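# Stand the fallen row of blocks back up in a line

## Task

Set each block from the toppled row upright again, resting on one of its long edges, with all of them pressed together face to face in a single straight row made up only of those blocks, and release them once that is achieved.

## Robot and tools

Robot: two arms, left_arm and right_arm, each ending in a two-finger parallel gripper. All reported poses use one shared scene frame: origin on the table top between the arms, +x out over the table, +z up, left_arm on the +y side. The names left and right do not refer to sides of any image. Bases: left_arm at (+0.002, +0.311, 0) m with quat_wxyz (+1.000, 0, 0, +0.023); right_arm at (-0.028, -0.253, 0) m with quat_wxyz (+1.000, 0, 0, -0.025).

Gripper axes: fingers point along the gripper's +z and open and close along its y. end_effector_position is the point between the finger pads, about 1 cm short of the fingertips. Reported hand positions can be off, more so at long reach. Motions tend to finish a centimetre or more off target, usually too low, and zero offsets can let an arm keep sinking.

Command row (shared by both motion tools): one flat list of 14 numbers, each in [-1, 1], covering both arms even if one is idle: dx, dy, dz, rx, ry, rz, opening for left_arm, then the same seven for right_arm. dx..rz are an offset, not a pose, expressed in that gripper's own axes and measured from the gripper's pose at the start of the action (for the first action of a call, the last pose a result reported in this scene). Scale: 1.0 equals 0.6 m for dx, dy, dz and 180 degrees for the rotation; rx, ry, rz form a single rotation vector. opening is absolute, not an offset: +1 fully open (0.094 m), -1 closed.

execute_actions(actions): a list of up to 15 actions; each action is a table of up to 15 rows, each row held for one 1/30 s control step. A table with fewer than 15 rows repeats its last row to fill the action. Every row is an offset from the action's start pose, not from the row before it. Per step the controller clips the command to within 70 mm and 16 degrees of the measured pose, so large offsets take several actions; after an action the arm only continues to its last clipped pose. An empty list just returns state and images.

move(target, speed, blocking): target is one 14-number row as above, offsets taken from the pose in the latest result that shows one. Each gripper travels in a straight line; both paths finish together, lasting 0.5 to 10 s (stopping short if longer is needed). speed is the top speed in m/s, 0.002 to 0.5, default 0.25; rotation is capped at twice that in rad/s. Paths ignore obstacles and the other arm; faster contact hits harder, and aiming farther past a contact pushes harder. Opening is sent when the move starts. With blocking=false the result comes after 0.5 s while motion continues; use wait or stop before issuing new actions or moves. The result adds a move: line with the ending (done, off_target, moving, held, fault) plus limits (paced means the pose was clipped; held means a safety check blocked steps) and each gripper's distance to its target.

wait(seconds): 0 to 10 s, arms hold their last command; returns early if a running move ends. stop(): brakes a running move; the fingers keep moving. zoom_image(camera, region): camera is cam_high, cam_left_wrist or cam_right_wrist; region [x0, y0, x1, y1] in pixels, at most 504 by 504, origin top-left. read_manual(section) returns only licence text. finished_scene(scene) ends the scene for good; call it only when the goal holds steadily.

Results: a state line per arm with end_effector_position (m) and end_effector_quat_wxyz; Hand target lines showing where each gripper is currently being driven; grip_measured on the same scale as opening (readings may be about 1 mm off per gripper); Joint positions (the last value is the opening in metres) and joint torques; pose unreachable lines when a clearance check changed a command; FAULT, MOTOR HOT (from 85 °C) and OVER-TEMPERATURE FAULT (at 100 °C the arm drops) lines. Images: cam_high, cam_left_wrist, cam_right_wrist, all 504x504.

Gripping: to hold something, command an opening below grip_measured; roughly 0.03 below grips firmly, less is gentler. Pads press about 50 to 62 N each.

To keep an idle arm in place, in the first call of each reply send the offset that returns it to its intended pose, then zeros in later calls, raising the aim if it still sags. The simulation runs while you think, holding the last command.

Avoid: pushing any object off the table (fails the task), letting the arms collide or press on each other, drops, slips, slamming, hard impacts and heavy pushing, and holding loads long enough to overheat motors. Occasional external tugs on held parts or pushes on loose objects may occur.

Each tool is called after "Request:" as name(argument=value, ...) on one line, values as JSON.

## Session

Request:
execute_actions(actions=[])

Scene clock: 0.00 s.
left_arm: end_effector_position=(+0.3014, +0.5936, +0.2170) grip_measured=+1.000 end_effector_quat_wxyz=(+0.074, -0.238, +0.968, -0.021) | right_arm: end_effector_position=(+0.2178, +0.4812, +0.2435) grip_measured=+1.000 end_effector_quat_wxyz=(+0.420, -0.309, +0.788, +0.327)
Joint positions: left_arm=[ 0.76   1.359  1.216 -1.325  0.115  0.318  0.094] | right_arm=[ 1.351  1.861  1.534 -0.135  0.238  0.406  0.094]
Joint velocities: left_arm=[-0.015 -0.015  0.002  0.002  0.037 -0.051  0.   ] | right_arm=[-0.005 -0.005  0.002 -0.027  0.007  0.007  0.   ]
Joint torques (N m, as the arm reports them, + toward a larger angle): no reading
Motor temperatures (°C, as the motors report them): left_arm=[29 29 28 28 27 26] | right_arm=[28 25 26 29 28 28]
Hand target (left_arm): +0.306, +0.598, +0.222; +0.080, -0.237, +0.968, -0.017
Hand target (right_arm): +0.219, +0.487, +0.255; +0.426, -0.305, +0.783, +0.335

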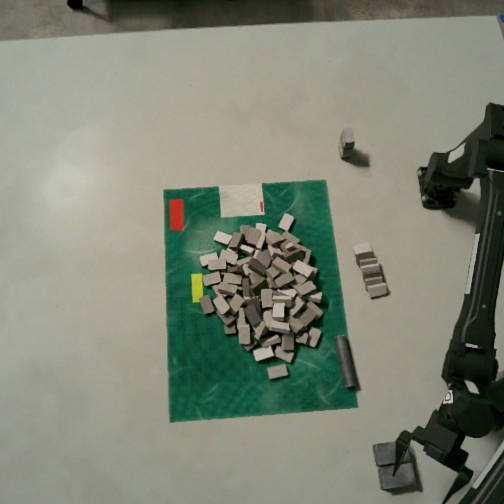

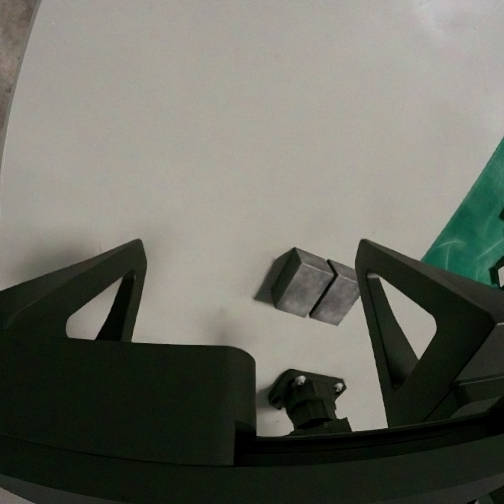

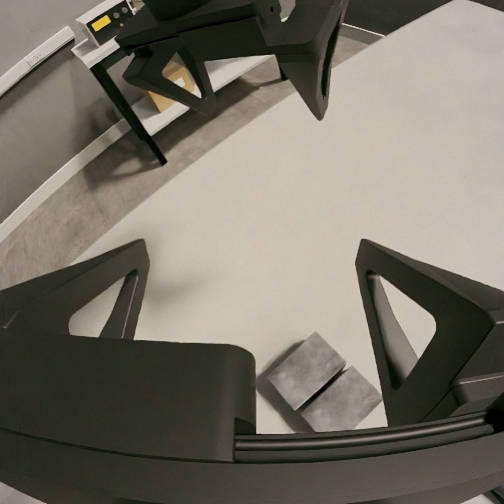

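Request:
zoom_image(camera="cam_high", region=[310, 210, 430, 330])

Region (310, 210, 430, 330) of cam_high's 504x504 image, scaled by 4.200, with more detail than that image has.

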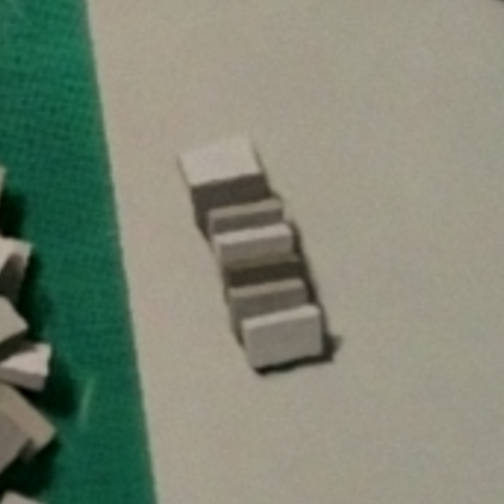

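Request:
move(target=[0,0,0,0,0,0,1,0.295,-0.618,-0.798,0.224,0.288,0.212,1])

Scene clock: 24.00 s.
left_arm: end_effector_position=(+0.3014, +0.5936, +0.2170) grip_measured=+1.000 end_effector_quat_wxyz=(+0.074, -0.238, +0.968, -0.021) | right_arm: end_effector_position=(+0.2164, -0.1478, +0.2053) grip_measured=+1.000 end_effector_quat_wxyz=(+0.007, +0.006, +1.000, +0.003)
Joint positions: left_arm=[ 0.76   1.359  1.216 -1.325  0.115  0.318  0.094] | right_arm=[ 0.457  1.022  0.922 -1.456 -0.001  0.418  0.094]
Joint velocities: left_arm=[ 0.005 -0.005  0.007 -0.002 -0.081 -0.051  0.   ] | right_arm=[-0.015 -0.015 -0.002 -0.017  0.007 -0.007  0.   ]
Joint torques (N m, as the arm reports them, + toward a larger angle): left_arm=[  0.54 -13.6    7.95   0.88   0.02   0.2 ] | right_arm=[ 0.99 -7.73  8.52 -0.14  0.13 -0.19]
Motor temperatures (°C, as the motors report them): left_arm=[29 29 36 28 27 26] | right_arm=[28 29 33 29 28 28]
Hand target (left_arm): +0.301, +0.594, +0.217; +0.074, -0.238, +0.968, -0.021
Hand target (right_arm): +0.209, -0.151, +0.203; -0.002, -0.002, +1.000, -0.001
Off the commanded pose (left_arm): 0.000 m, 0 deg.
Off the commanded pose (right_arm): 0.017 m, 1 deg.
move: off_target (right_arm)
camera_calibration (this result's frames):
cam_right_wrist: T_world_to_cam=[[-0.0142326, -0.999687, -0.0205622, -0.137787], [-0.812454, -0.000425079, 0.583025, 0.0573741], [-0.582852, 0.0250038, -0.812194, 0.422308], [0, 0, 0, 1]] pos_world=[0.290796, -0.148279, 0.306713]

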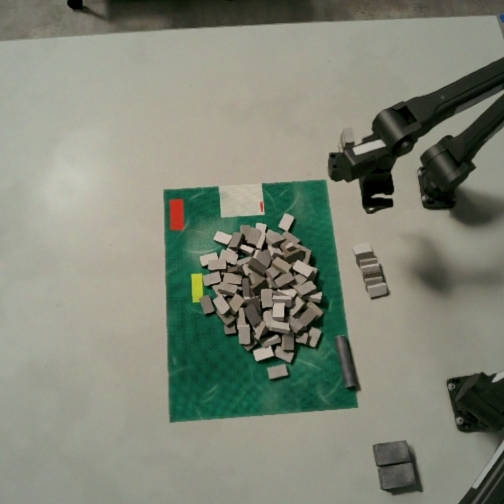

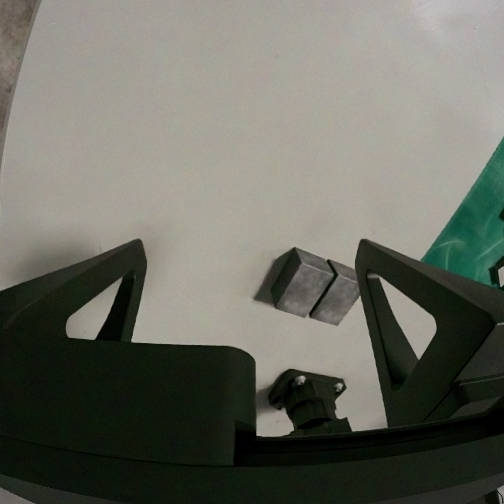

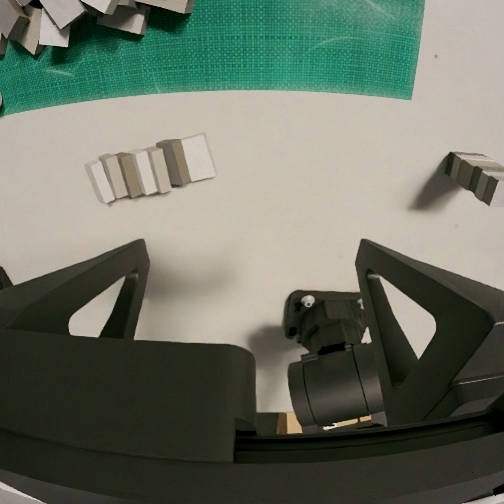

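Move over the row and lower for a view (local x = −world x, z = down).

Request:
move(target=[0,0,0,0,0,0,1,-0.08,0.2,0.17,0,0,0,1])

Scene clock: 28.47 s.
left_arm: end_effector_position=(+0.3014, +0.5936, +0.2170) grip_measured=+1.000 end_effector_quat_wxyz=(+0.074, -0.238, +0.968, -0.021) | right_arm: end_effector_position=(+0.2531, -0.0361, +0.0934) grip_measured=+1.000 end_effector_quat_wxyz=(-0.013, -0.000, +1.000, -0.013)
Joint positions: left_arm=[ 0.76   1.359  1.216 -1.325  0.115  0.318  0.094] | right_arm=[ 0.711  1.402  0.922 -1.128  0.005  0.66   0.094]
Joint velocities: left_arm=[-0.005 -0.005  0.002  0.007 -0.037 -0.022  0.   ] | right_arm=[-0.015 -0.005 -0.002  0.012  0.007  0.066  0.   ]
Joint torques (N m, as the arm reports them, + toward a larger angle): left_arm=[  0.11 -13.81   7.97   0.88   0.05   0.18] | right_arm=[  1.38 -12.47  11.75   1.02   0.21  -0.02]
Motor temperatures (°C, as the motors report them): left_arm=[29 30 36 28 27 26] | right_arm=[28 28 33 29 28 28]
Hand target (left_arm): +0.301, +0.594, +0.217; +0.074, -0.238, +0.968, -0.021
Hand target (right_arm): +0.267, -0.025, +0.106; +0.009, +0.006, +1.000, +0.002
Off the commanded pose (left_arm): 0.000 m, 0 deg.
Off the commanded pose (right_arm): 0.020 m, 3 deg.
move: off_target (right_arm)
camera_calibration (this result's frames):
cam_right_wrist: T_world_to_cam=[[-0.00296305, -0.999916, 0.0126441, -0.0338493], [-0.788365, 0.0101145, 0.615125, 0.143776], [-0.615201, -0.00814548, -0.788328, 0.354771], [0, 0, 0, 1]] pos_world=[0.331503, -0.0324109, 0.191664]

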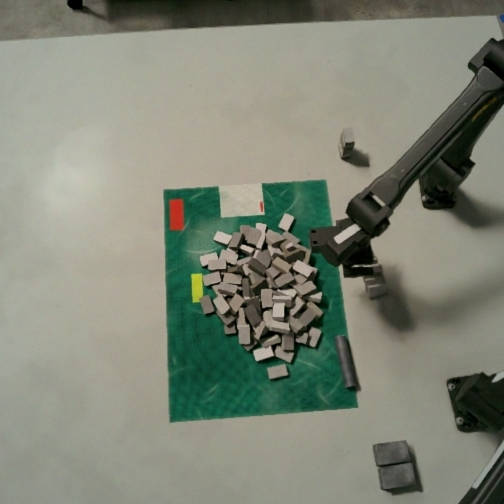

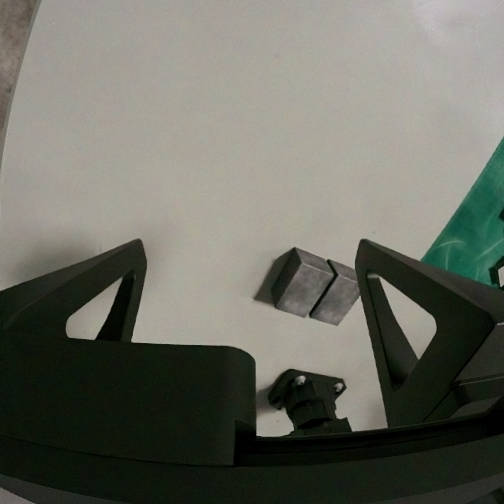

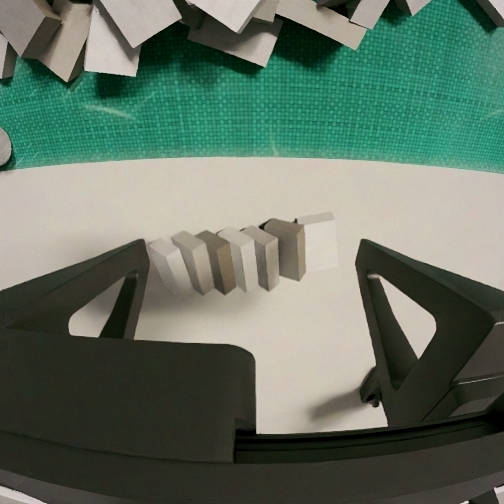

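Request:
move(target=[0.572,-0.648,0.238,0.023,0.052,0.586,-0.3,0.03,-0.083,0.04,0,0,0.433,0.5])

Scene clock: 58.30 s.
left_arm: end_effector_position=(+0.1841, +0.1114, +0.0472) grip_measured=-0.298 end_effector_quat_wxyz=(-0.025, +0.622, +0.783, +0.007) | right_arm: end_effector_position=(+0.2342, -0.0838, +0.0712) grip_measured=+0.503 end_effector_quat_wxyz=(-0.006, +0.620, +0.784, -0.026)
Joint positions: left_arm=[-0.877  1.259  0.648 -1.012 -0.006  0.512  0.033] | right_arm=[ 0.627  1.333  0.788 -1.08   0.005  1.914  0.071]
Joint velocities: left_arm=[ 0.005 -0.015 -0.007  0.022 -0.037 -0.007  0.   ] | right_arm=[-0.005 -0.005  0.012 -0.002 -0.007  0.095 -0.   ]
Joint torques (N m, as the arm reports them, + toward a larger angle): left_arm=[-0.47 -7.8   9.5   1.16 -0.24  0.31] | right_arm=[  0.53 -11.45   7.05   0.84   0.22   0.  ]
Motor temperatures (°C, as the motors report them): left_arm=[29 30 37 28 27 26] | right_arm=[28 28 34 29 28 28]
Hand target (left_arm): +0.198, +0.094, +0.057; -0.005, +0.630, +0.777, +0.006
Hand target (right_arm): +0.235, -0.086, +0.071; -0.003, +0.628, +0.778, -0.019
Off the commanded pose (left_arm): 0.030 m, 3 deg.
Off the commanded pose (right_arm): 0.003 m, 2 deg.
move: off_target (left_arm)
camera_calibration (this result's frames):
cam_left_wrist: T_world_to_cam=[[-0.972984, -0.230219, 0.017371, 0.204357], [-0.168846, 0.760876, 0.626545, -0.0800596], [-0.15746, 0.606685, -0.779192, 0.117581], [0, 0, 0, 1]] pos_world=[0.203833, 0.0366278, 0.138229]
cam_right_wrist: T_world_to_cam=[[-0.973191, -0.227279, 0.0352742, 0.209041], [-0.16614, 0.800723, 0.575535, 0.066357], [-0.159052, 0.554245, -0.817016, 0.267579], [0, 0, 0, 1]] pos_world=[0.25702, -0.153927, 0.173052]

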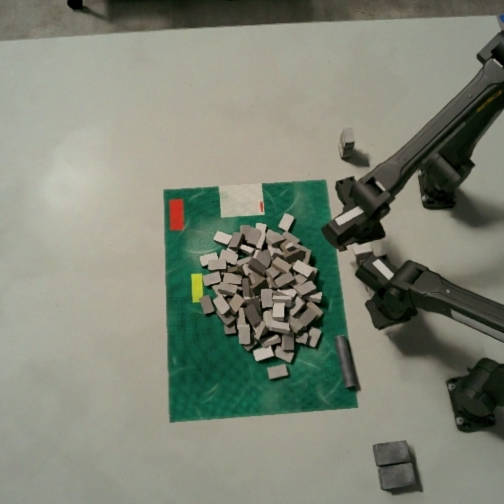

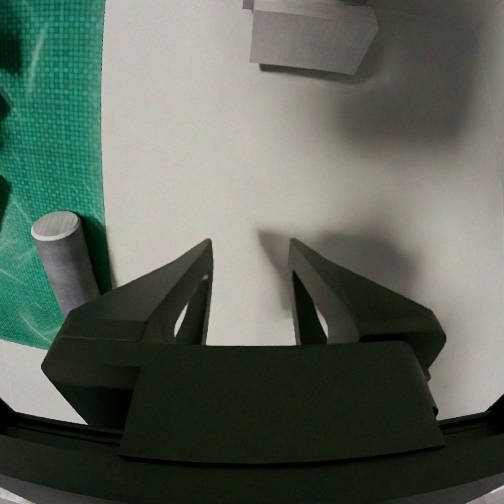

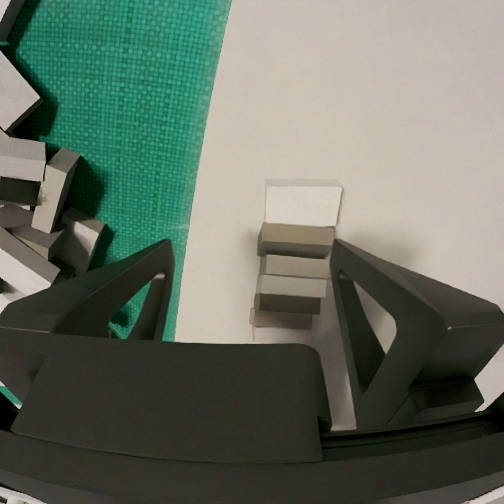

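Request:
move(target=[-0.09,-0.04,0.045,0,-0.14,0,-0.3,0.005,-0.05,0.05,0,0.167,0,0.5], speed=0.1)

Scene clock: 69.10 s.
left_arm: end_effector_position=(+0.1769, +0.0571, +0.0172) grip_measured=-0.298 end_effector_quat_wxyz=(+0.140, +0.609, +0.771, -0.124) | right_arm: end_effector_position=(+0.2035, -0.0867, +0.0452) grip_measured=+0.503 end_effector_quat_wxyz=(-0.215, +0.609, +0.753, +0.128)
Joint positions: left_arm=[-0.906  1.205  0.452 -0.491  0.187  0.445  0.033] | right_arm=[ 0.378  1.29   0.598 -0.894 -0.506  1.683  0.071]
Joint velocities: left_arm=[ 0.005 -0.005  0.002  0.007 -0.007 -0.066  0.001] | right_arm=[-0.005 -0.015  0.012 -0.002 -0.037 -0.081 -0.002]
Joint torques (N m, as the arm reports them, + toward a larger angle): left_arm=[-0.87 -9.28  5.47  2.26  0.28  0.07] | right_arm=[ 0.72 -8.83  6.41  0.92 -0.29 -0.19]
Motor temperatures (°C, as the motors report them): left_arm=[29 30 38 28 27 26] | right_arm=[28 27 33 29 28 28]
Hand target (left_arm): +0.172, +0.055, +0.018; +0.145, +0.609, +0.769, -0.129
Hand target (right_arm): +0.203, -0.089, +0.042; -0.214, +0.606, +0.755, +0.133
Off the commanded pose (left_arm): 0.005 m, 1 deg.
Off the commanded pose (right_arm): 0.003 m, 1 deg.
move: done
camera_calibration (this result's frames):
cam_left_wrist: T_world_to_cam=[[-0.972166, -0.233432, 0.0200419, 0.185333], [-0.221081, 0.942308, 0.251355, -0.0158875], [-0.07756, 0.239928, -0.967687, 0.136113], [0, 0, 0, 1]] pos_world=[0.187219, 0.0255763, 0.131993]
cam_right_wrist: T_world_to_cam=[[-0.974374, -0.216897, 0.0595947, 0.179408], [-0.0383265, 0.421158, 0.906177, 0.00463345], [-0.221645, 0.880671, -0.418678, 0.266124], [0, 0, 0, 1]] pos_world=[0.233973, -0.197406, 0.0965298]

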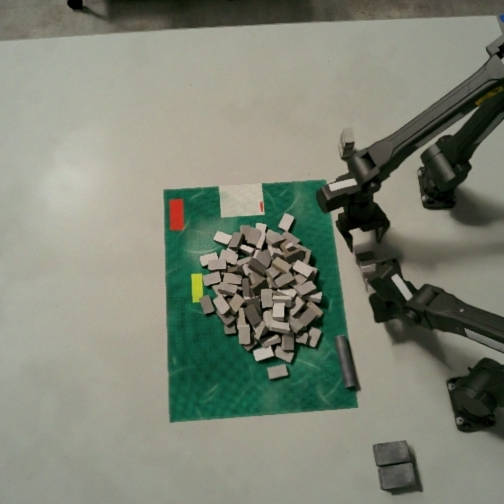

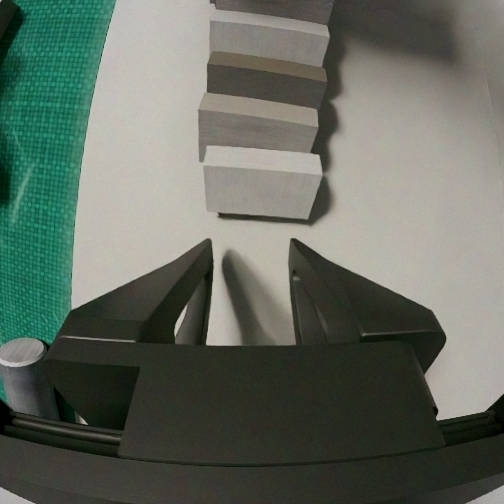

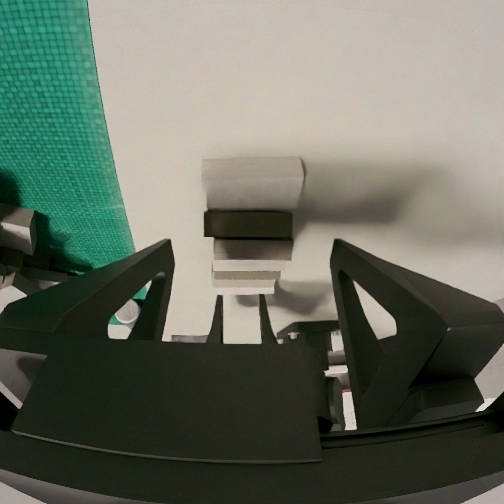

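Request:
move(target=[-0.012,-0.01,0.005,0,0,0,-0.3,-0.036,0,0.046,0,0.08,0,0.5], speed=0.05)

Scene clock: 76.97 s.
left_arm: end_effector_position=(+0.1729, +0.0543, +0.0171) grip_measured=-0.298 end_effector_quat_wxyz=(+0.138, +0.608, +0.772, -0.123) | right_arm: end_effector_position=(+0.2053, -0.0898, +0.0153) grip_measured=+0.503 end_effector_quat_wxyz=(-0.310, +0.588, +0.720, +0.200)
Joint positions: left_arm=[-0.926  1.205  0.452 -0.49   0.18   0.425  0.033] | right_arm=[ 0.239  1.459  0.553 -0.78  -0.748  1.514  0.071]
Joint velocities: left_arm=[-0.005 -0.015  0.002  0.002 -0.066 -0.037  0.   ] | right_arm=[-0.005 -0.015  0.017  0.007  0.022 -0.051 -0.   ]
Joint torques (N m, as the arm reports them, + toward a larger angle): left_arm=[-0.92 -6.55  6.85  1.77 -0.1   0.01] | right_arm=[ 0.38 -8.48  4.67  0.81 -0.47 -0.25]
Motor temperatures (°C, as the motors report them): left_arm=[29 30 37 28 27 26] | right_arm=[28 27 32 29 28 28]
Hand target (left_arm): +0.173, +0.048, +0.017; +0.140, +0.609, +0.771, -0.124
Hand target (right_arm): +0.203, -0.092, +0.010; -0.310, +0.587, +0.720, +0.202
Off the commanded pose (left_arm): 0.006 m, 0 deg.
Off the commanded pose (right_arm): 0.006 m, 0 deg.
move: done
camera_calibration (this result's frames):
cam_left_wrist: T_world_to_cam=[[-0.971956, -0.234198, 0.0212989, 0.180799], [-0.221324, 0.941606, 0.253759, -0.0140064], [-0.079485, 0.241928, -0.967033, 0.136573], [0, 0, 0, 1]] pos_world=[0.183484, 0.0224904, 0.131774]
cam_right_wrist: T_world_to_cam=[[-0.973967, -0.216057, 0.0686132, 0.182133], [0.0264604, 0.192252, 0.980989, -0.00186665], [-0.22514, 0.957266, -0.18153, 0.260658], [0, 0, 0, 1]] pos_world=[0.236126, -0.209809, 0.0366517]

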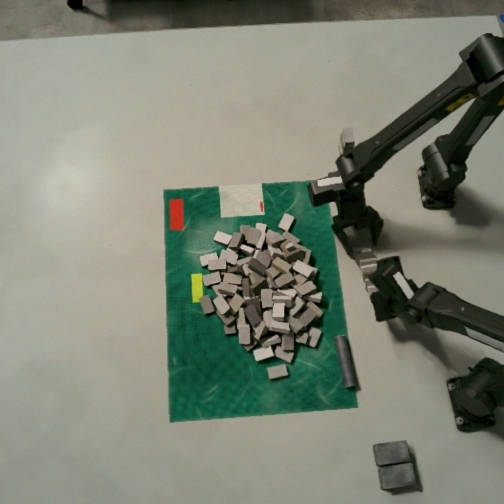

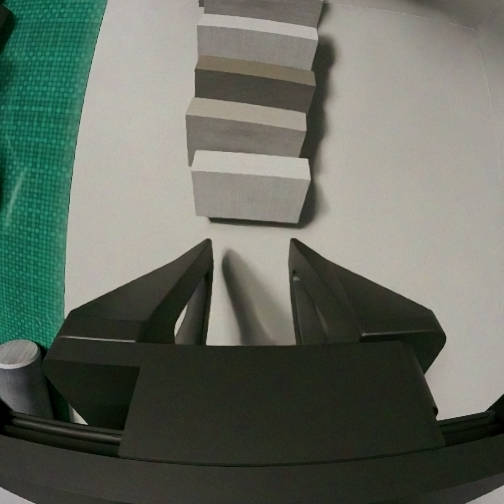

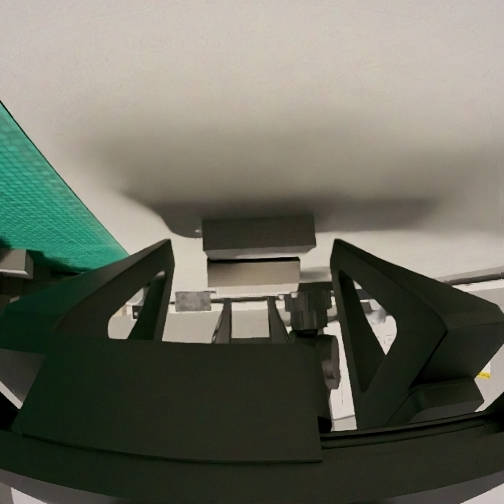

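Request:
move(target=[0,0,0,0,0,0,-0.3,-0.005,0,0.014,0,0,0,0.5], speed=0.03)

Request:
move(target=[0,0,0,0,0,0,-0.3,0,0,0,0,0,0,-0.15])

Scene clock: 84.70 s.
left_arm: end_effector_position=(+0.1729, +0.0543, +0.0171) grip_measured=-0.298 end_effector_quat_wxyz=(+0.138, +0.608, +0.772, -0.123) | right_arm: end_effector_position=(+0.2090, -0.0880, +0.0132) grip_measured=+0.503 end_effector_quat_wxyz=(-0.305, +0.586, +0.722, +0.206)
Joint positions: left_arm=[-0.926  1.205  0.452 -0.49   0.18   0.425  0.033] | right_arm=[ 0.243  1.465  0.553 -0.754 -0.748  1.519  0.071]
Joint velocities: left_arm=[ 0.005 -0.005 -0.002 -0.012 -0.037 -0.007  0.001] | right_arm=[-0.005 -0.005 -0.002 -0.002 -0.022 -0.051 -0.001]
Joint torques (N m, as the arm reports them, + toward a larger angle): left_arm=[-0.09 -7.44  6.35  1.39  0.11  0.16] | right_arm=[ 2.3  -8.1   4.87  0.88 -0.36 -0.02]
Motor temperatures (°C, as the motors report them): left_arm=[29 29 37 28 27 26] | right_arm=[28 27 31 29 28 28]
Hand target (left_arm): +0.173, +0.054, +0.017; +0.138, +0.608, +0.772, -0.123
Hand target (right_arm): +0.204, -0.087, +0.007; -0.309, +0.589, +0.720, +0.200
Off the commanded pose (left_arm): 0.000 m, 0 deg.
Off the commanded pose (right_arm): 0.008 m, 1 deg.
move: done
camera_calibration (this result's frames):
cam_left_wrist: T_world_to_cam=[[-0.971869, -0.234543, 0.0214375, 0.180801], [-0.221624, 0.941534, 0.253766, -0.0139507], [-0.0797031, 0.241877, -0.967028, 0.136613], [0, 0, 0, 1]] pos_world=[0.183511, 0.0224969, 0.131773]
cam_right_wrist: T_world_to_cam=[[-0.974885, -0.216413, 0.0525781, 0.186628], [0.0108523, 0.189643, 0.981793, 0.00279148], [-0.222444, 0.957706, -0.182532, 0.258942], [0, 0, 0, 1]] pos_world=[0.23951, -0.208131, 0.0347119]

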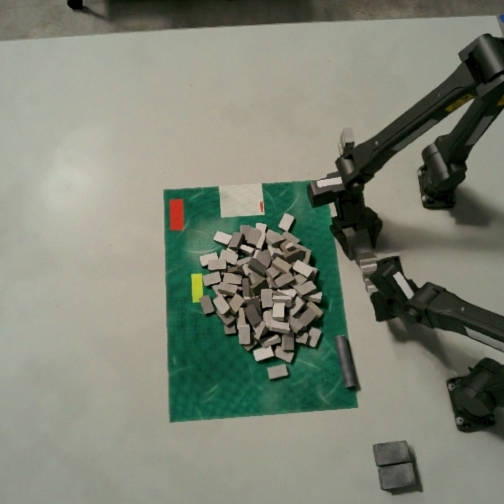

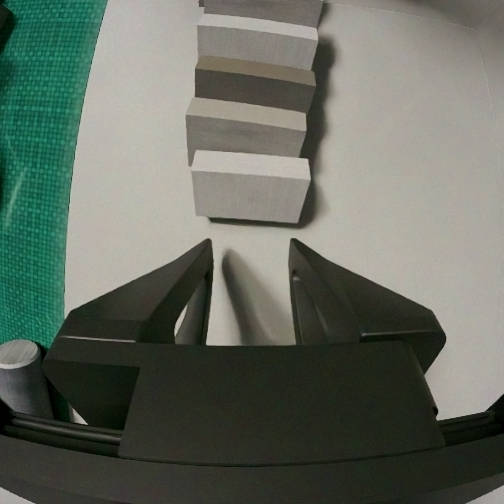

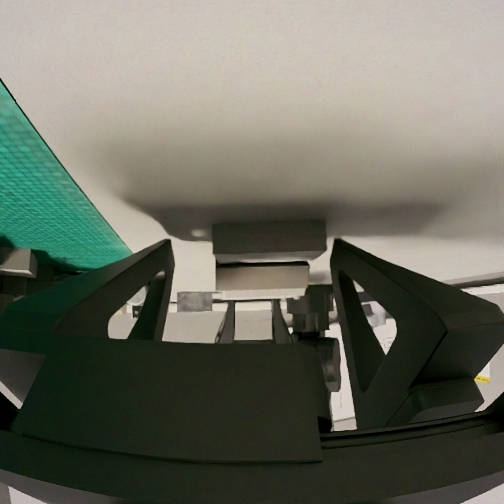

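Scene clock: 85.20 s.
left_arm: end_effector_position=(+0.1729, +0.0543, +0.0171) grip_measured=-0.298 end_effector_quat_wxyz=(+0.138, +0.608, +0.772, -0.123) | right_arm: end_effector_position=(+0.2090, -0.0882, +0.0131) grip_measured=-0.094 end_effector_quat_wxyz=(-0.304, +0.586, +0.722, +0.205)
Joint positions: left_arm=[-0.926  1.205  0.452 -0.49   0.18   0.425  0.033] | right_arm=[ 0.243  1.465  0.553 -0.754 -0.747  1.519  0.043]
Joint velocities: left_arm=[-0.005 -0.015  0.002 -0.022  0.051 -0.051 -0.001] | right_arm=[-0.005 -0.015  0.007 -0.017  0.051  0.095 -0.   ]
Joint torques (N m, as the arm reports them, + toward a larger angle): left_arm=[ 0.23 -7.92  6.35  1.39  0.09  0.16] | right_arm=[  1.11 -10.19   5.65   0.18  -0.37  -0.06]
Motor temperatures (°C, as the motors report them): left_arm=[29 29 37 28 27 26] | right_arm=[28 27 31 29 28 28]
Hand target (left_arm): +0.173, +0.054, +0.017; +0.138, +0.608, +0.772, -0.123
Hand target (right_arm): +0.209, -0.088, +0.013; -0.305, +0.586, +0.722, +0.206
Off the commanded pose (left_arm): 0.000 m, 0 deg.
Off the commanded pose (right_arm): 0.000 m, 0 deg.
move: done
camera_calibration (this result's frames):
cam_left_wrist: T_world_to_cam=[[-0.971869, -0.234543, 0.0214375, 0.180801], [-0.221624, 0.941534, 0.253766, -0.0139507], [-0.0797031, 0.241877, -0.967028, 0.136613], [0, 0, 0, 1]] pos_world=[0.183511, 0.0224969, 0.131773]
cam_right_wrist: T_world_to_cam=[[-0.974873, -0.21646, 0.0526084, 0.186611], [0.0106182, 0.190742, 0.981583, 0.0030979], [-0.222508, 0.957477, -0.183651, 0.259067], [0, 0, 0, 1]] pos_world=[0.239534, -0.208248, 0.0347197]

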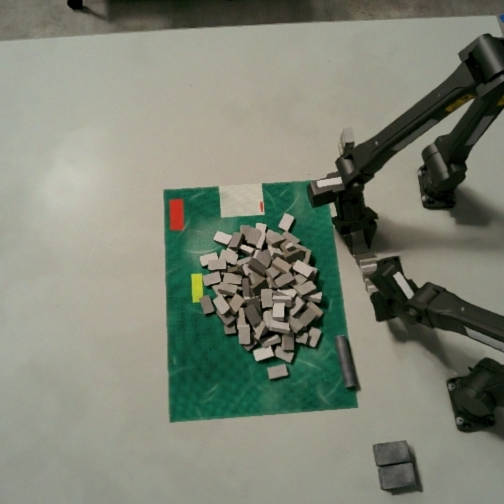

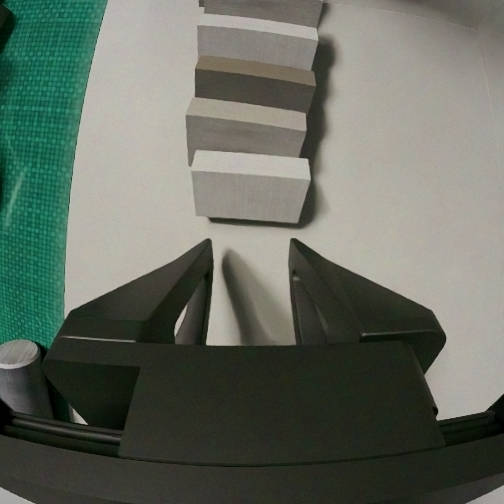

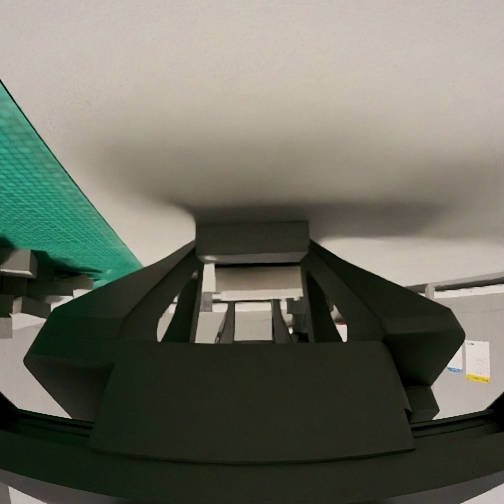

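Request:
move(target=[0,0,0,0,0,0,-0.3,0.032,0,-0.008,0,-0.25,0,-0.15], speed=0.1)

Scene clock: 93.37 s.
left_arm: end_effector_position=(+0.1729, +0.0543, +0.0171) grip_measured=-0.298 end_effector_quat_wxyz=(+0.138, +0.608, +0.772, -0.123) | right_arm: end_effector_position=(+0.1954, -0.0901, +0.0216) grip_measured=-0.094 end_effector_quat_wxyz=(+0.001, +0.620, +0.783, -0.038)
Joint positions: left_arm=[-0.926  1.205  0.452 -0.49   0.18   0.425  0.033] | right_arm=[ 0.694  1.347  0.64  -0.936  0.021  1.984  0.043]
Joint velocities: left_arm=[ 0.005 -0.015  0.007 -0.002  0.022 -0.007  0.   ] | right_arm=[-0.015 -0.005  0.002  0.007  0.007  0.037  0.001]
Joint torques (N m, as the arm reports them, + toward a larger angle): left_arm=[-0.3  -7.93  6.29  1.38  0.1   0.19] | right_arm=[ 1.72 -7.46 11.73 -0.45  0.14  0.  ]
Motor temperatures (°C, as the motors report them): left_arm=[29 29 36 28 27 26] | right_arm=[28 27 32 29 28 28]
Hand target (left_arm): +0.173, +0.054, +0.017; +0.138, +0.608, +0.772, -0.123
Hand target (right_arm): +0.207, -0.078, +0.031; +0.003, +0.622, +0.782, -0.030
Off the commanded pose (left_arm): 0.000 m, 0 deg.
Off the commanded pose (right_arm): 0.019 m, 1 deg.
move: off_target (right_arm)
camera_calibration (this result's frames):
cam_left_wrist: T_world_to_cam=[[-0.971869, -0.234543, 0.0214375, 0.180801], [-0.221624, 0.941534, 0.253766, -0.0139507], [-0.0797031, 0.241877, -0.967028, 0.136613], [0, 0, 0, 1]] pos_world=[0.183511, 0.0224969, 0.131773]
cam_right_wrist: T_world_to_cam=[[-0.973316, -0.225076, 0.0446856, 0.171649], [-0.163255, 0.816051, 0.554444, 0.0947796], [-0.161258, 0.532354, -0.831021, 0.223106], [0, 0, 0, 1]] pos_world=[0.21852, -0.157482, 0.125185]

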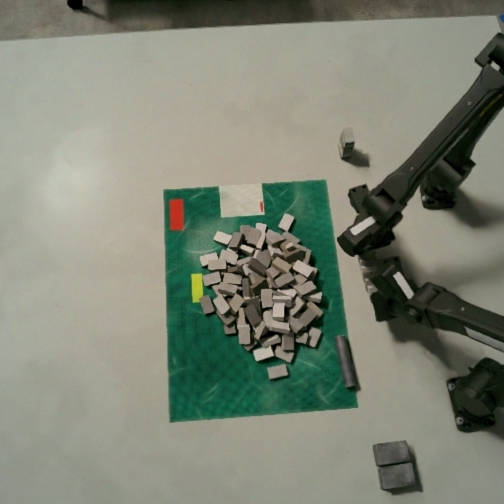

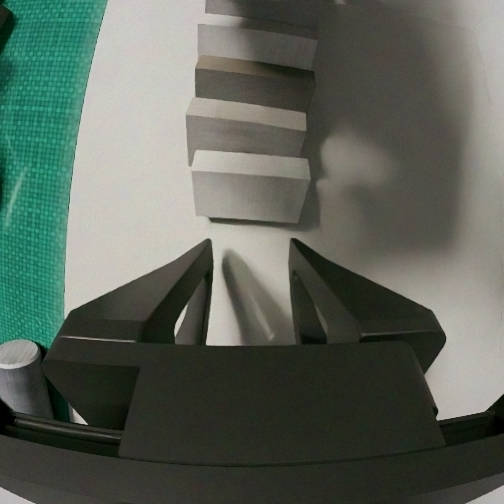

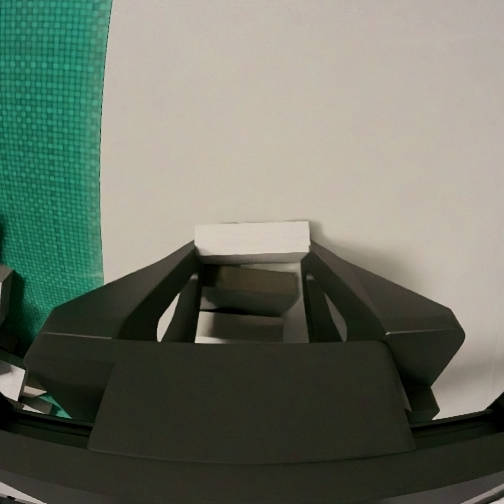

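Request:
move(target=[0,0,0,0,0,0,-0.3,0.08,0.025,-0.018,0,-0.1,0,-0.15], speed=0.04)

Scene clock: 101.47 s.
left_arm: end_effector_position=(+0.1729, +0.0543, +0.0171) grip_measured=-0.298 end_effector_quat_wxyz=(+0.138, +0.608, +0.772, -0.123) | right_arm: end_effector_position=(+0.1919, -0.0837, +0.0213) grip_measured=-0.094 end_effector_quat_wxyz=(+0.062, +0.618, +0.779, -0.084)
Joint positions: left_arm=[-0.926  1.205  0.452 -0.49   0.18   0.425  0.033] | right_arm=[ 0.799  1.404  0.682 -0.997  0.148  2.101  0.043]
Joint velocities: left_arm=[ 0.005  0.005 -0.022 -0.012  0.007  0.051 -0.001] | right_arm=[ 0.005  0.005 -0.017 -0.007 -0.007  0.051 -0.   ]
Joint torques (N m, as the arm reports them, + toward a larger angle): left_arm=[ 0.39 -7.75  6.18  1.31  0.1   0.17] | right_arm=[  1.7  -10.5    6.75   0.07   0.18  -0.12]
Motor temperatures (°C, as the motors report them): left_arm=[29 29 36 28 27 26] | right_arm=[28 27 33 29 28 28]
Hand target (left_arm): +0.173, +0.054, +0.017; +0.138, +0.608, +0.772, -0.123
Hand target (right_arm): +0.192, -0.083, +0.021; +0.061, +0.618, +0.779, -0.084
Off the commanded pose (left_arm): 0.000 m, 0 deg.
Off the commanded pose (right_arm): 0.046 m, 9 deg.
move: held (right_arm); limits=held; held on 70 of 125 steps (right_arm), including the last (right_arm)
pose unreachable (right arm): on one or more control steps of this call, first in action 0 (counted from 0), this arm could not follow its commanded pose, so it was not sent that pose on those steps. On the call's last step it was still not sent that pose. It may still have moved: this result reports where it is.
cause: the commanded pose would bring a part of the arm too close to another arm (this arm's wrist (the part past joint 4) and the other arm's wrist (the part past joint 4)).
camera_calibration (this result's frames):
cam_left_wrist: T_world_to_cam=[[-0.971869, -0.234543, 0.0214375, 0.180801], [-0.221624, 0.941534, 0.253766, -0.0139507], [-0.0797031, 0.241877, -0.967028, 0.136613], [0, 0, 0, 1]] pos_world=[0.183511, 0.0224969, 0.131773]
cam_right_wrist: T_world_to_cam=[[-0.974442, -0.220929, 0.0406608, 0.170353], [-0.183898, 0.888491, 0.420434, 0.101978], [-0.129013, 0.402211, -0.906412, 0.203478], [0, 0, 0, 1]] pos_world=[0.211004, -0.134812, 0.134633]

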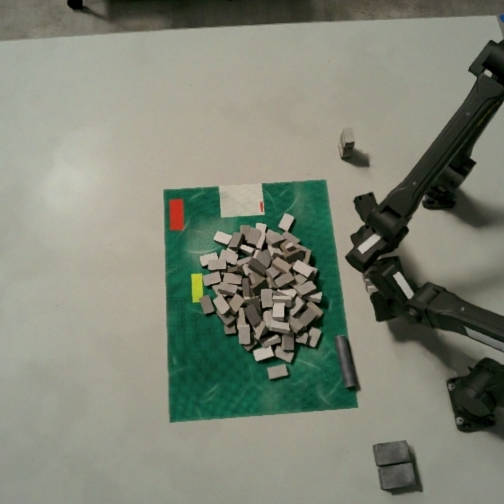

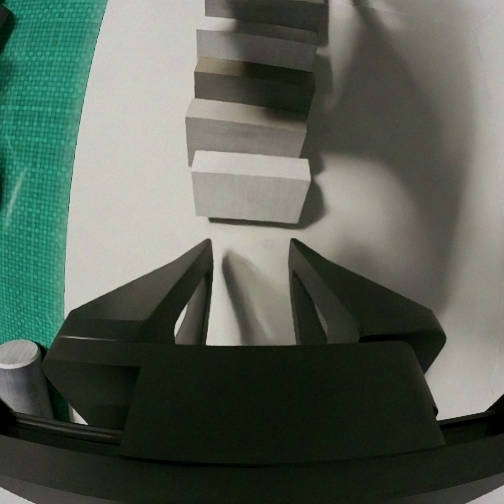

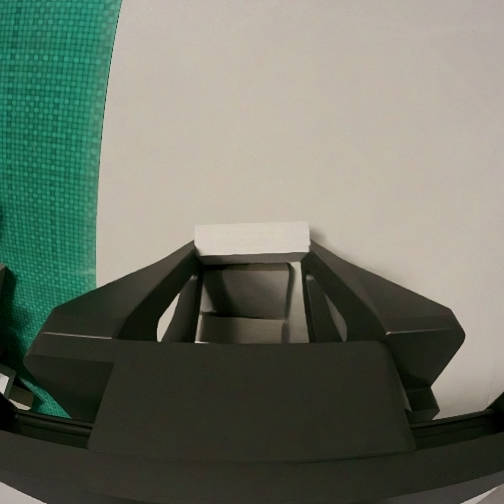

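Request:
move(target=[0,0,0,0,-0.2,0,-0.3,0,0.03,-0.015,0,0,0,-0.15], speed=0.1)

Request:
move(target=[-0.045,0,0.075,0,0,0,-0.3,0,0,0,0,0,0,-0.15], speed=0.03)

Scene clock: 109.87 s.
left_arm: end_effector_position=(+0.1721, +0.0491, +0.0215) grip_measured=-0.298 end_effector_quat_wxyz=(+0.372, +0.550, +0.683, -0.305) | right_arm: end_effector_position=(+0.1948, -0.0861, +0.0216) grip_measured=-0.094 end_effector_quat_wxyz=(+0.060, +0.618, +0.779, -0.090)
Joint positions: left_arm=[-0.746  1.285  0.109  0.494  0.548  0.39   0.033] | right_arm=[ 0.785  1.412  0.69  -1.007  0.148  2.088  0.043]
Joint velocities: left_arm=[-0.015 -0.005 -0.012  0.032  0.007 -0.139  0.   ] | right_arm=[-0.015 -0.005  0.007 -0.012  0.051  0.007 -0.001]
Joint torques (N m, as the arm reports them, + toward a larger angle): left_arm=[ 1.17 -5.05  3.5   2.86  0.39  0.02] | right_arm=[ 0.33 -8.64 11.11 -0.54  0.28 -0.21]
Motor temperatures (°C, as the motors report them): left_arm=[29 29 36 28 27 26] | right_arm=[28 27 33 29 28 28]
Hand target (left_arm): +0.172, +0.054, +0.018; +0.368, +0.540, +0.691, -0.307
Hand target (right_arm): +0.209, -0.078, +0.029; +0.062, +0.618, +0.779, -0.084
Off the commanded pose (left_arm): 0.007 m, 2 deg.
Off the commanded pose (right_arm): 0.019 m, 1 deg.
move: off_target (right_arm)
camera_calibration (this result's frames):
cam_left_wrist: T_world_to_cam=[[-0.977131, -0.212394, 0.0101854, 0.178718], [-0.201284, 0.908455, -0.366325, 0.00101698], [0.0685521, -0.359997, -0.930431, 0.145291], [0, 0, 0, 1]] pos_world=[0.164875, 0.0893389, 0.133735]
cam_right_wrist: T_world_to_cam=[[-0.97414, -0.219983, 0.0515628, 0.172337], [-0.17921, 0.891242, 0.416619, 0.10393], [-0.137604, 0.396605, -0.907618, 0.206317], [0, 0, 0, 1]] pos_world=[0.214895, -0.136542, 0.135072]

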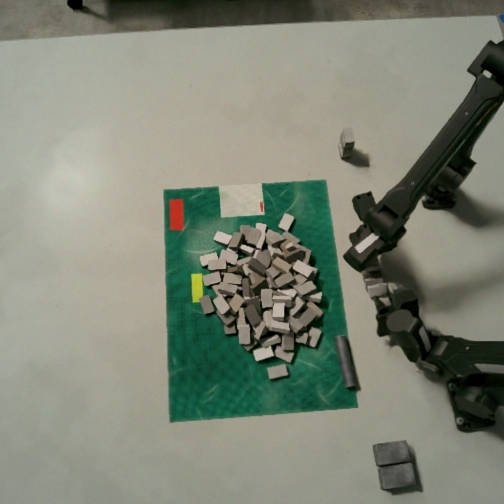

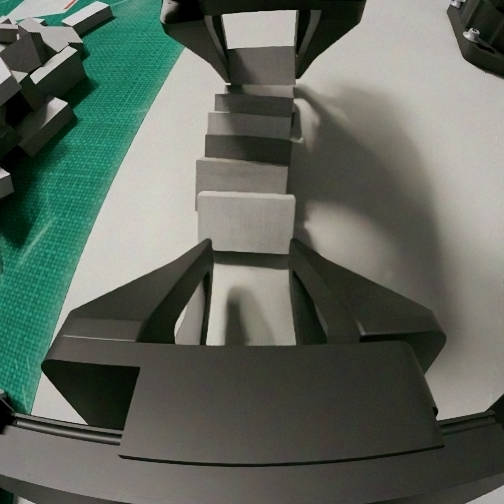

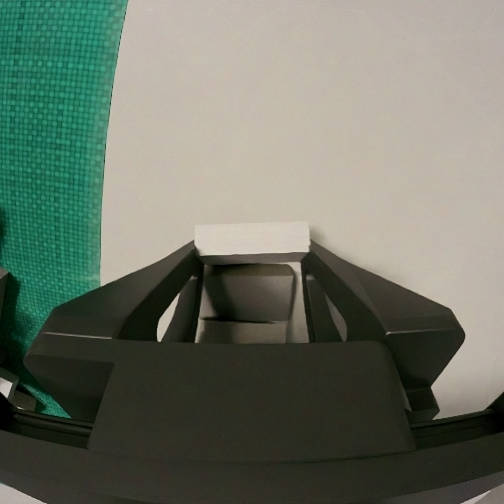

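Scene clock: 111.83 s.
left_arm: end_effector_position=(+0.1742, +0.0220, +0.0116) grip_measured=-0.298 end_effector_quat_wxyz=(+0.361, +0.547, +0.695, -0.294) | right_arm: end_effector_position=(+0.1949, -0.0862, +0.0217) grip_measured=-0.094 end_effector_quat_wxyz=(+0.061, +0.618, +0.779, -0.090)
Joint positions: left_arm=[-0.859  1.391  0.161  0.555  0.436  0.309  0.033] | right_arm=[ 0.785  1.412  0.69  -1.007  0.149  2.088  0.043]
Joint velocities: left_arm=[-0.015 -0.005  0.002 -0.012 -0.007 -0.081 -0.001] | right_arm=[-0.015  0.005  0.002  0.002  0.066  0.037 -0.   ]
Joint torques (N m, as the arm reports them, + toward a larger angle): left_arm=[-2.31 -4.8   7.44  3.04  0.18  0.  ] | right_arm=[  0.95 -10.36   6.97  -0.03   0.15  -0.13]
Motor temperatures (°C, as the motors report them): left_arm=[29 29 36 28 27 26] | right_arm=[28 27 33 29 28 28]
Hand target (left_arm): +0.182, -0.000, +0.021; +0.371, +0.551, +0.683, -0.305
Hand target (right_arm): +0.195, -0.086, +0.022; +0.060, +0.618, +0.779, -0.090
Off the commanded pose (left_arm): 0.027 m, 2 deg.
Off the commanded pose (right_arm): 0.000 m, 0 deg.
move: off_target (left_arm)
camera_calibration (this result's frames):
cam_left_wrist: T_world_to_cam=[[-0.972613, -0.231844, 0.0165317, 0.174665], [-0.223936, 0.915632, -0.333871, 0.025899], [0.062269, -0.328429, -0.942474, 0.126763], [0, 0, 0, 1]] pos_world=[0.167787, 0.0584138, 0.125231]
cam_right_wrist: T_world_to_cam=[[-0.974139, -0.220116, 0.0510093, 0.172435], [-0.179687, 0.891558, 0.415736, 0.104207], [-0.136988, 0.395819, -0.908054, 0.206239], [0, 0, 0, 1]] pos_world=[0.214952, -0.136584, 0.135158]

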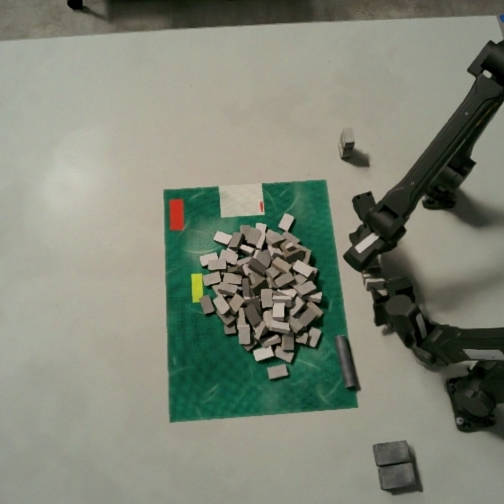

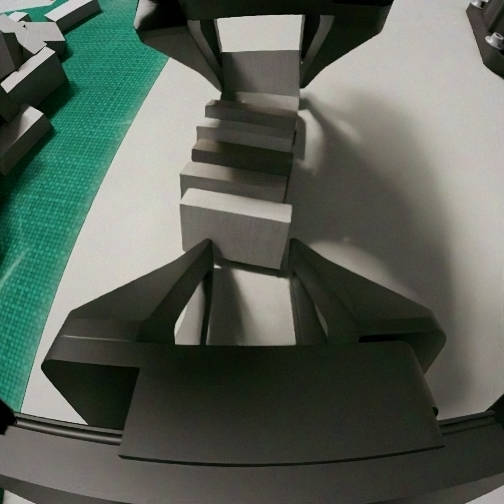

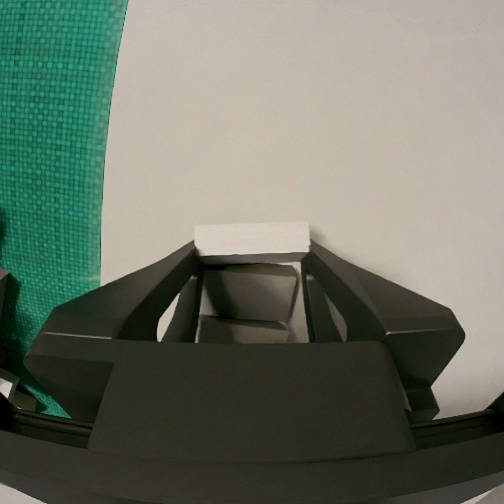

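Request:
move(target=[-0.04,0.025,0.06,0,0,0,-0.45,0,0.02,-0.01,0,0,0,-0.103], speed=0.03)

Scene clock: 116.70 s.
left_arm: end_effector_position=(+0.1855, +0.0085, +0.0088) grip_measured=-0.447 end_effector_quat_wxyz=(+0.359, +0.547, +0.698, -0.290) | right_arm: end_effector_position=(+0.1973, -0.0949, +0.0221) grip_measured=-0.088 end_effector_quat_wxyz=(+0.066, +0.624, +0.773, -0.099)
Joint positions: left_arm=[-0.869  1.443  0.208  0.555  0.42   0.303  0.026] | right_arm=[ 0.766  1.415  0.69  -1.02   0.165  2.088  0.043]
Joint velocities: left_arm=[-0.005  0.005 -0.012 -0.012 -0.037  0.007  0.001] | right_arm=[-0.005  0.005 -0.017 -0.022  0.037  0.022 -0.   ]
Joint torques (N m, as the arm reports them, + toward a larger angle): left_arm=[-1.58 -4.46  8.4   1.93 -0.36 -0.02] | right_arm=[ 1.32 -8.57 10.67 -0.26 -0.22 -0.28]
Motor temperatures (°C, as the motors report them): left_arm=[29 29 36 28 27 26] | right_arm=[28 27 33 29 28 28]
Hand target (left_arm): +0.197, -0.015, +0.013; +0.361, +0.548, +0.695, -0.294
Hand target (right_arm): +0.206, -0.083, +0.027; +0.061, +0.618, +0.779, -0.090
Off the commanded pose (left_arm): 0.029 m, 1 deg.
Off the commanded pose (right_arm): 0.016 m, 2 deg.
move: off_target (left_arm, right_arm)
camera_calibration (this result's frames):
cam_left_wrist: T_world_to_cam=[[-0.971377, -0.23708, 0.0148222, 0.182407], [-0.228929, 0.917674, -0.324756, 0.0406452], [0.0633913, -0.318854, -0.945682, 0.118702], [0, 0, 0, 1]] pos_world=[0.178967, 0.0437948, 0.122751]
cam_right_wrist: T_world_to_cam=[[-0.977623, -0.202522, 0.0568992, 0.175101], [-0.164109, 0.903457, 0.396022, 0.110679], [-0.131609, 0.377823, -0.916476, 0.207761], [0, 0, 0, 1]] pos_world=[0.216689, -0.143029, 0.136613]

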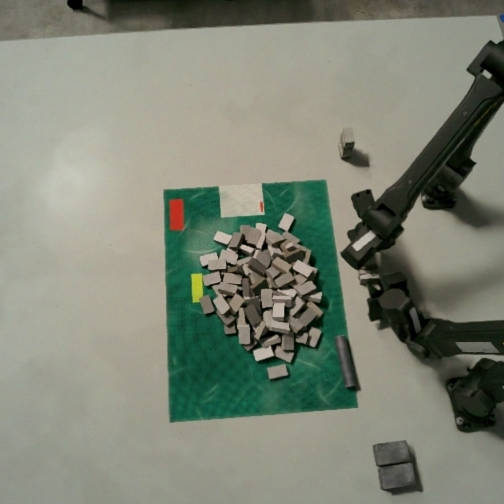

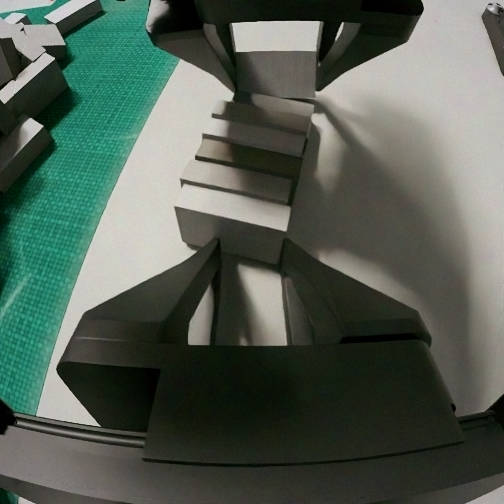

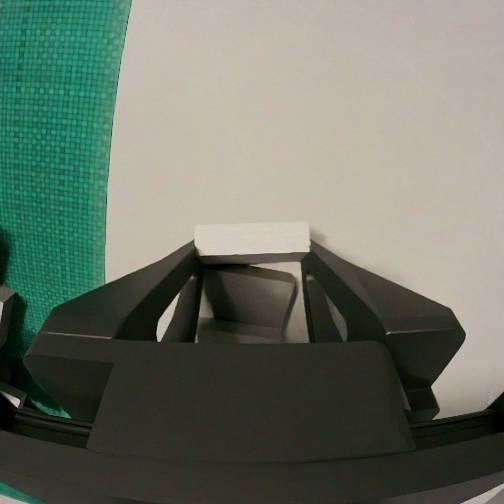

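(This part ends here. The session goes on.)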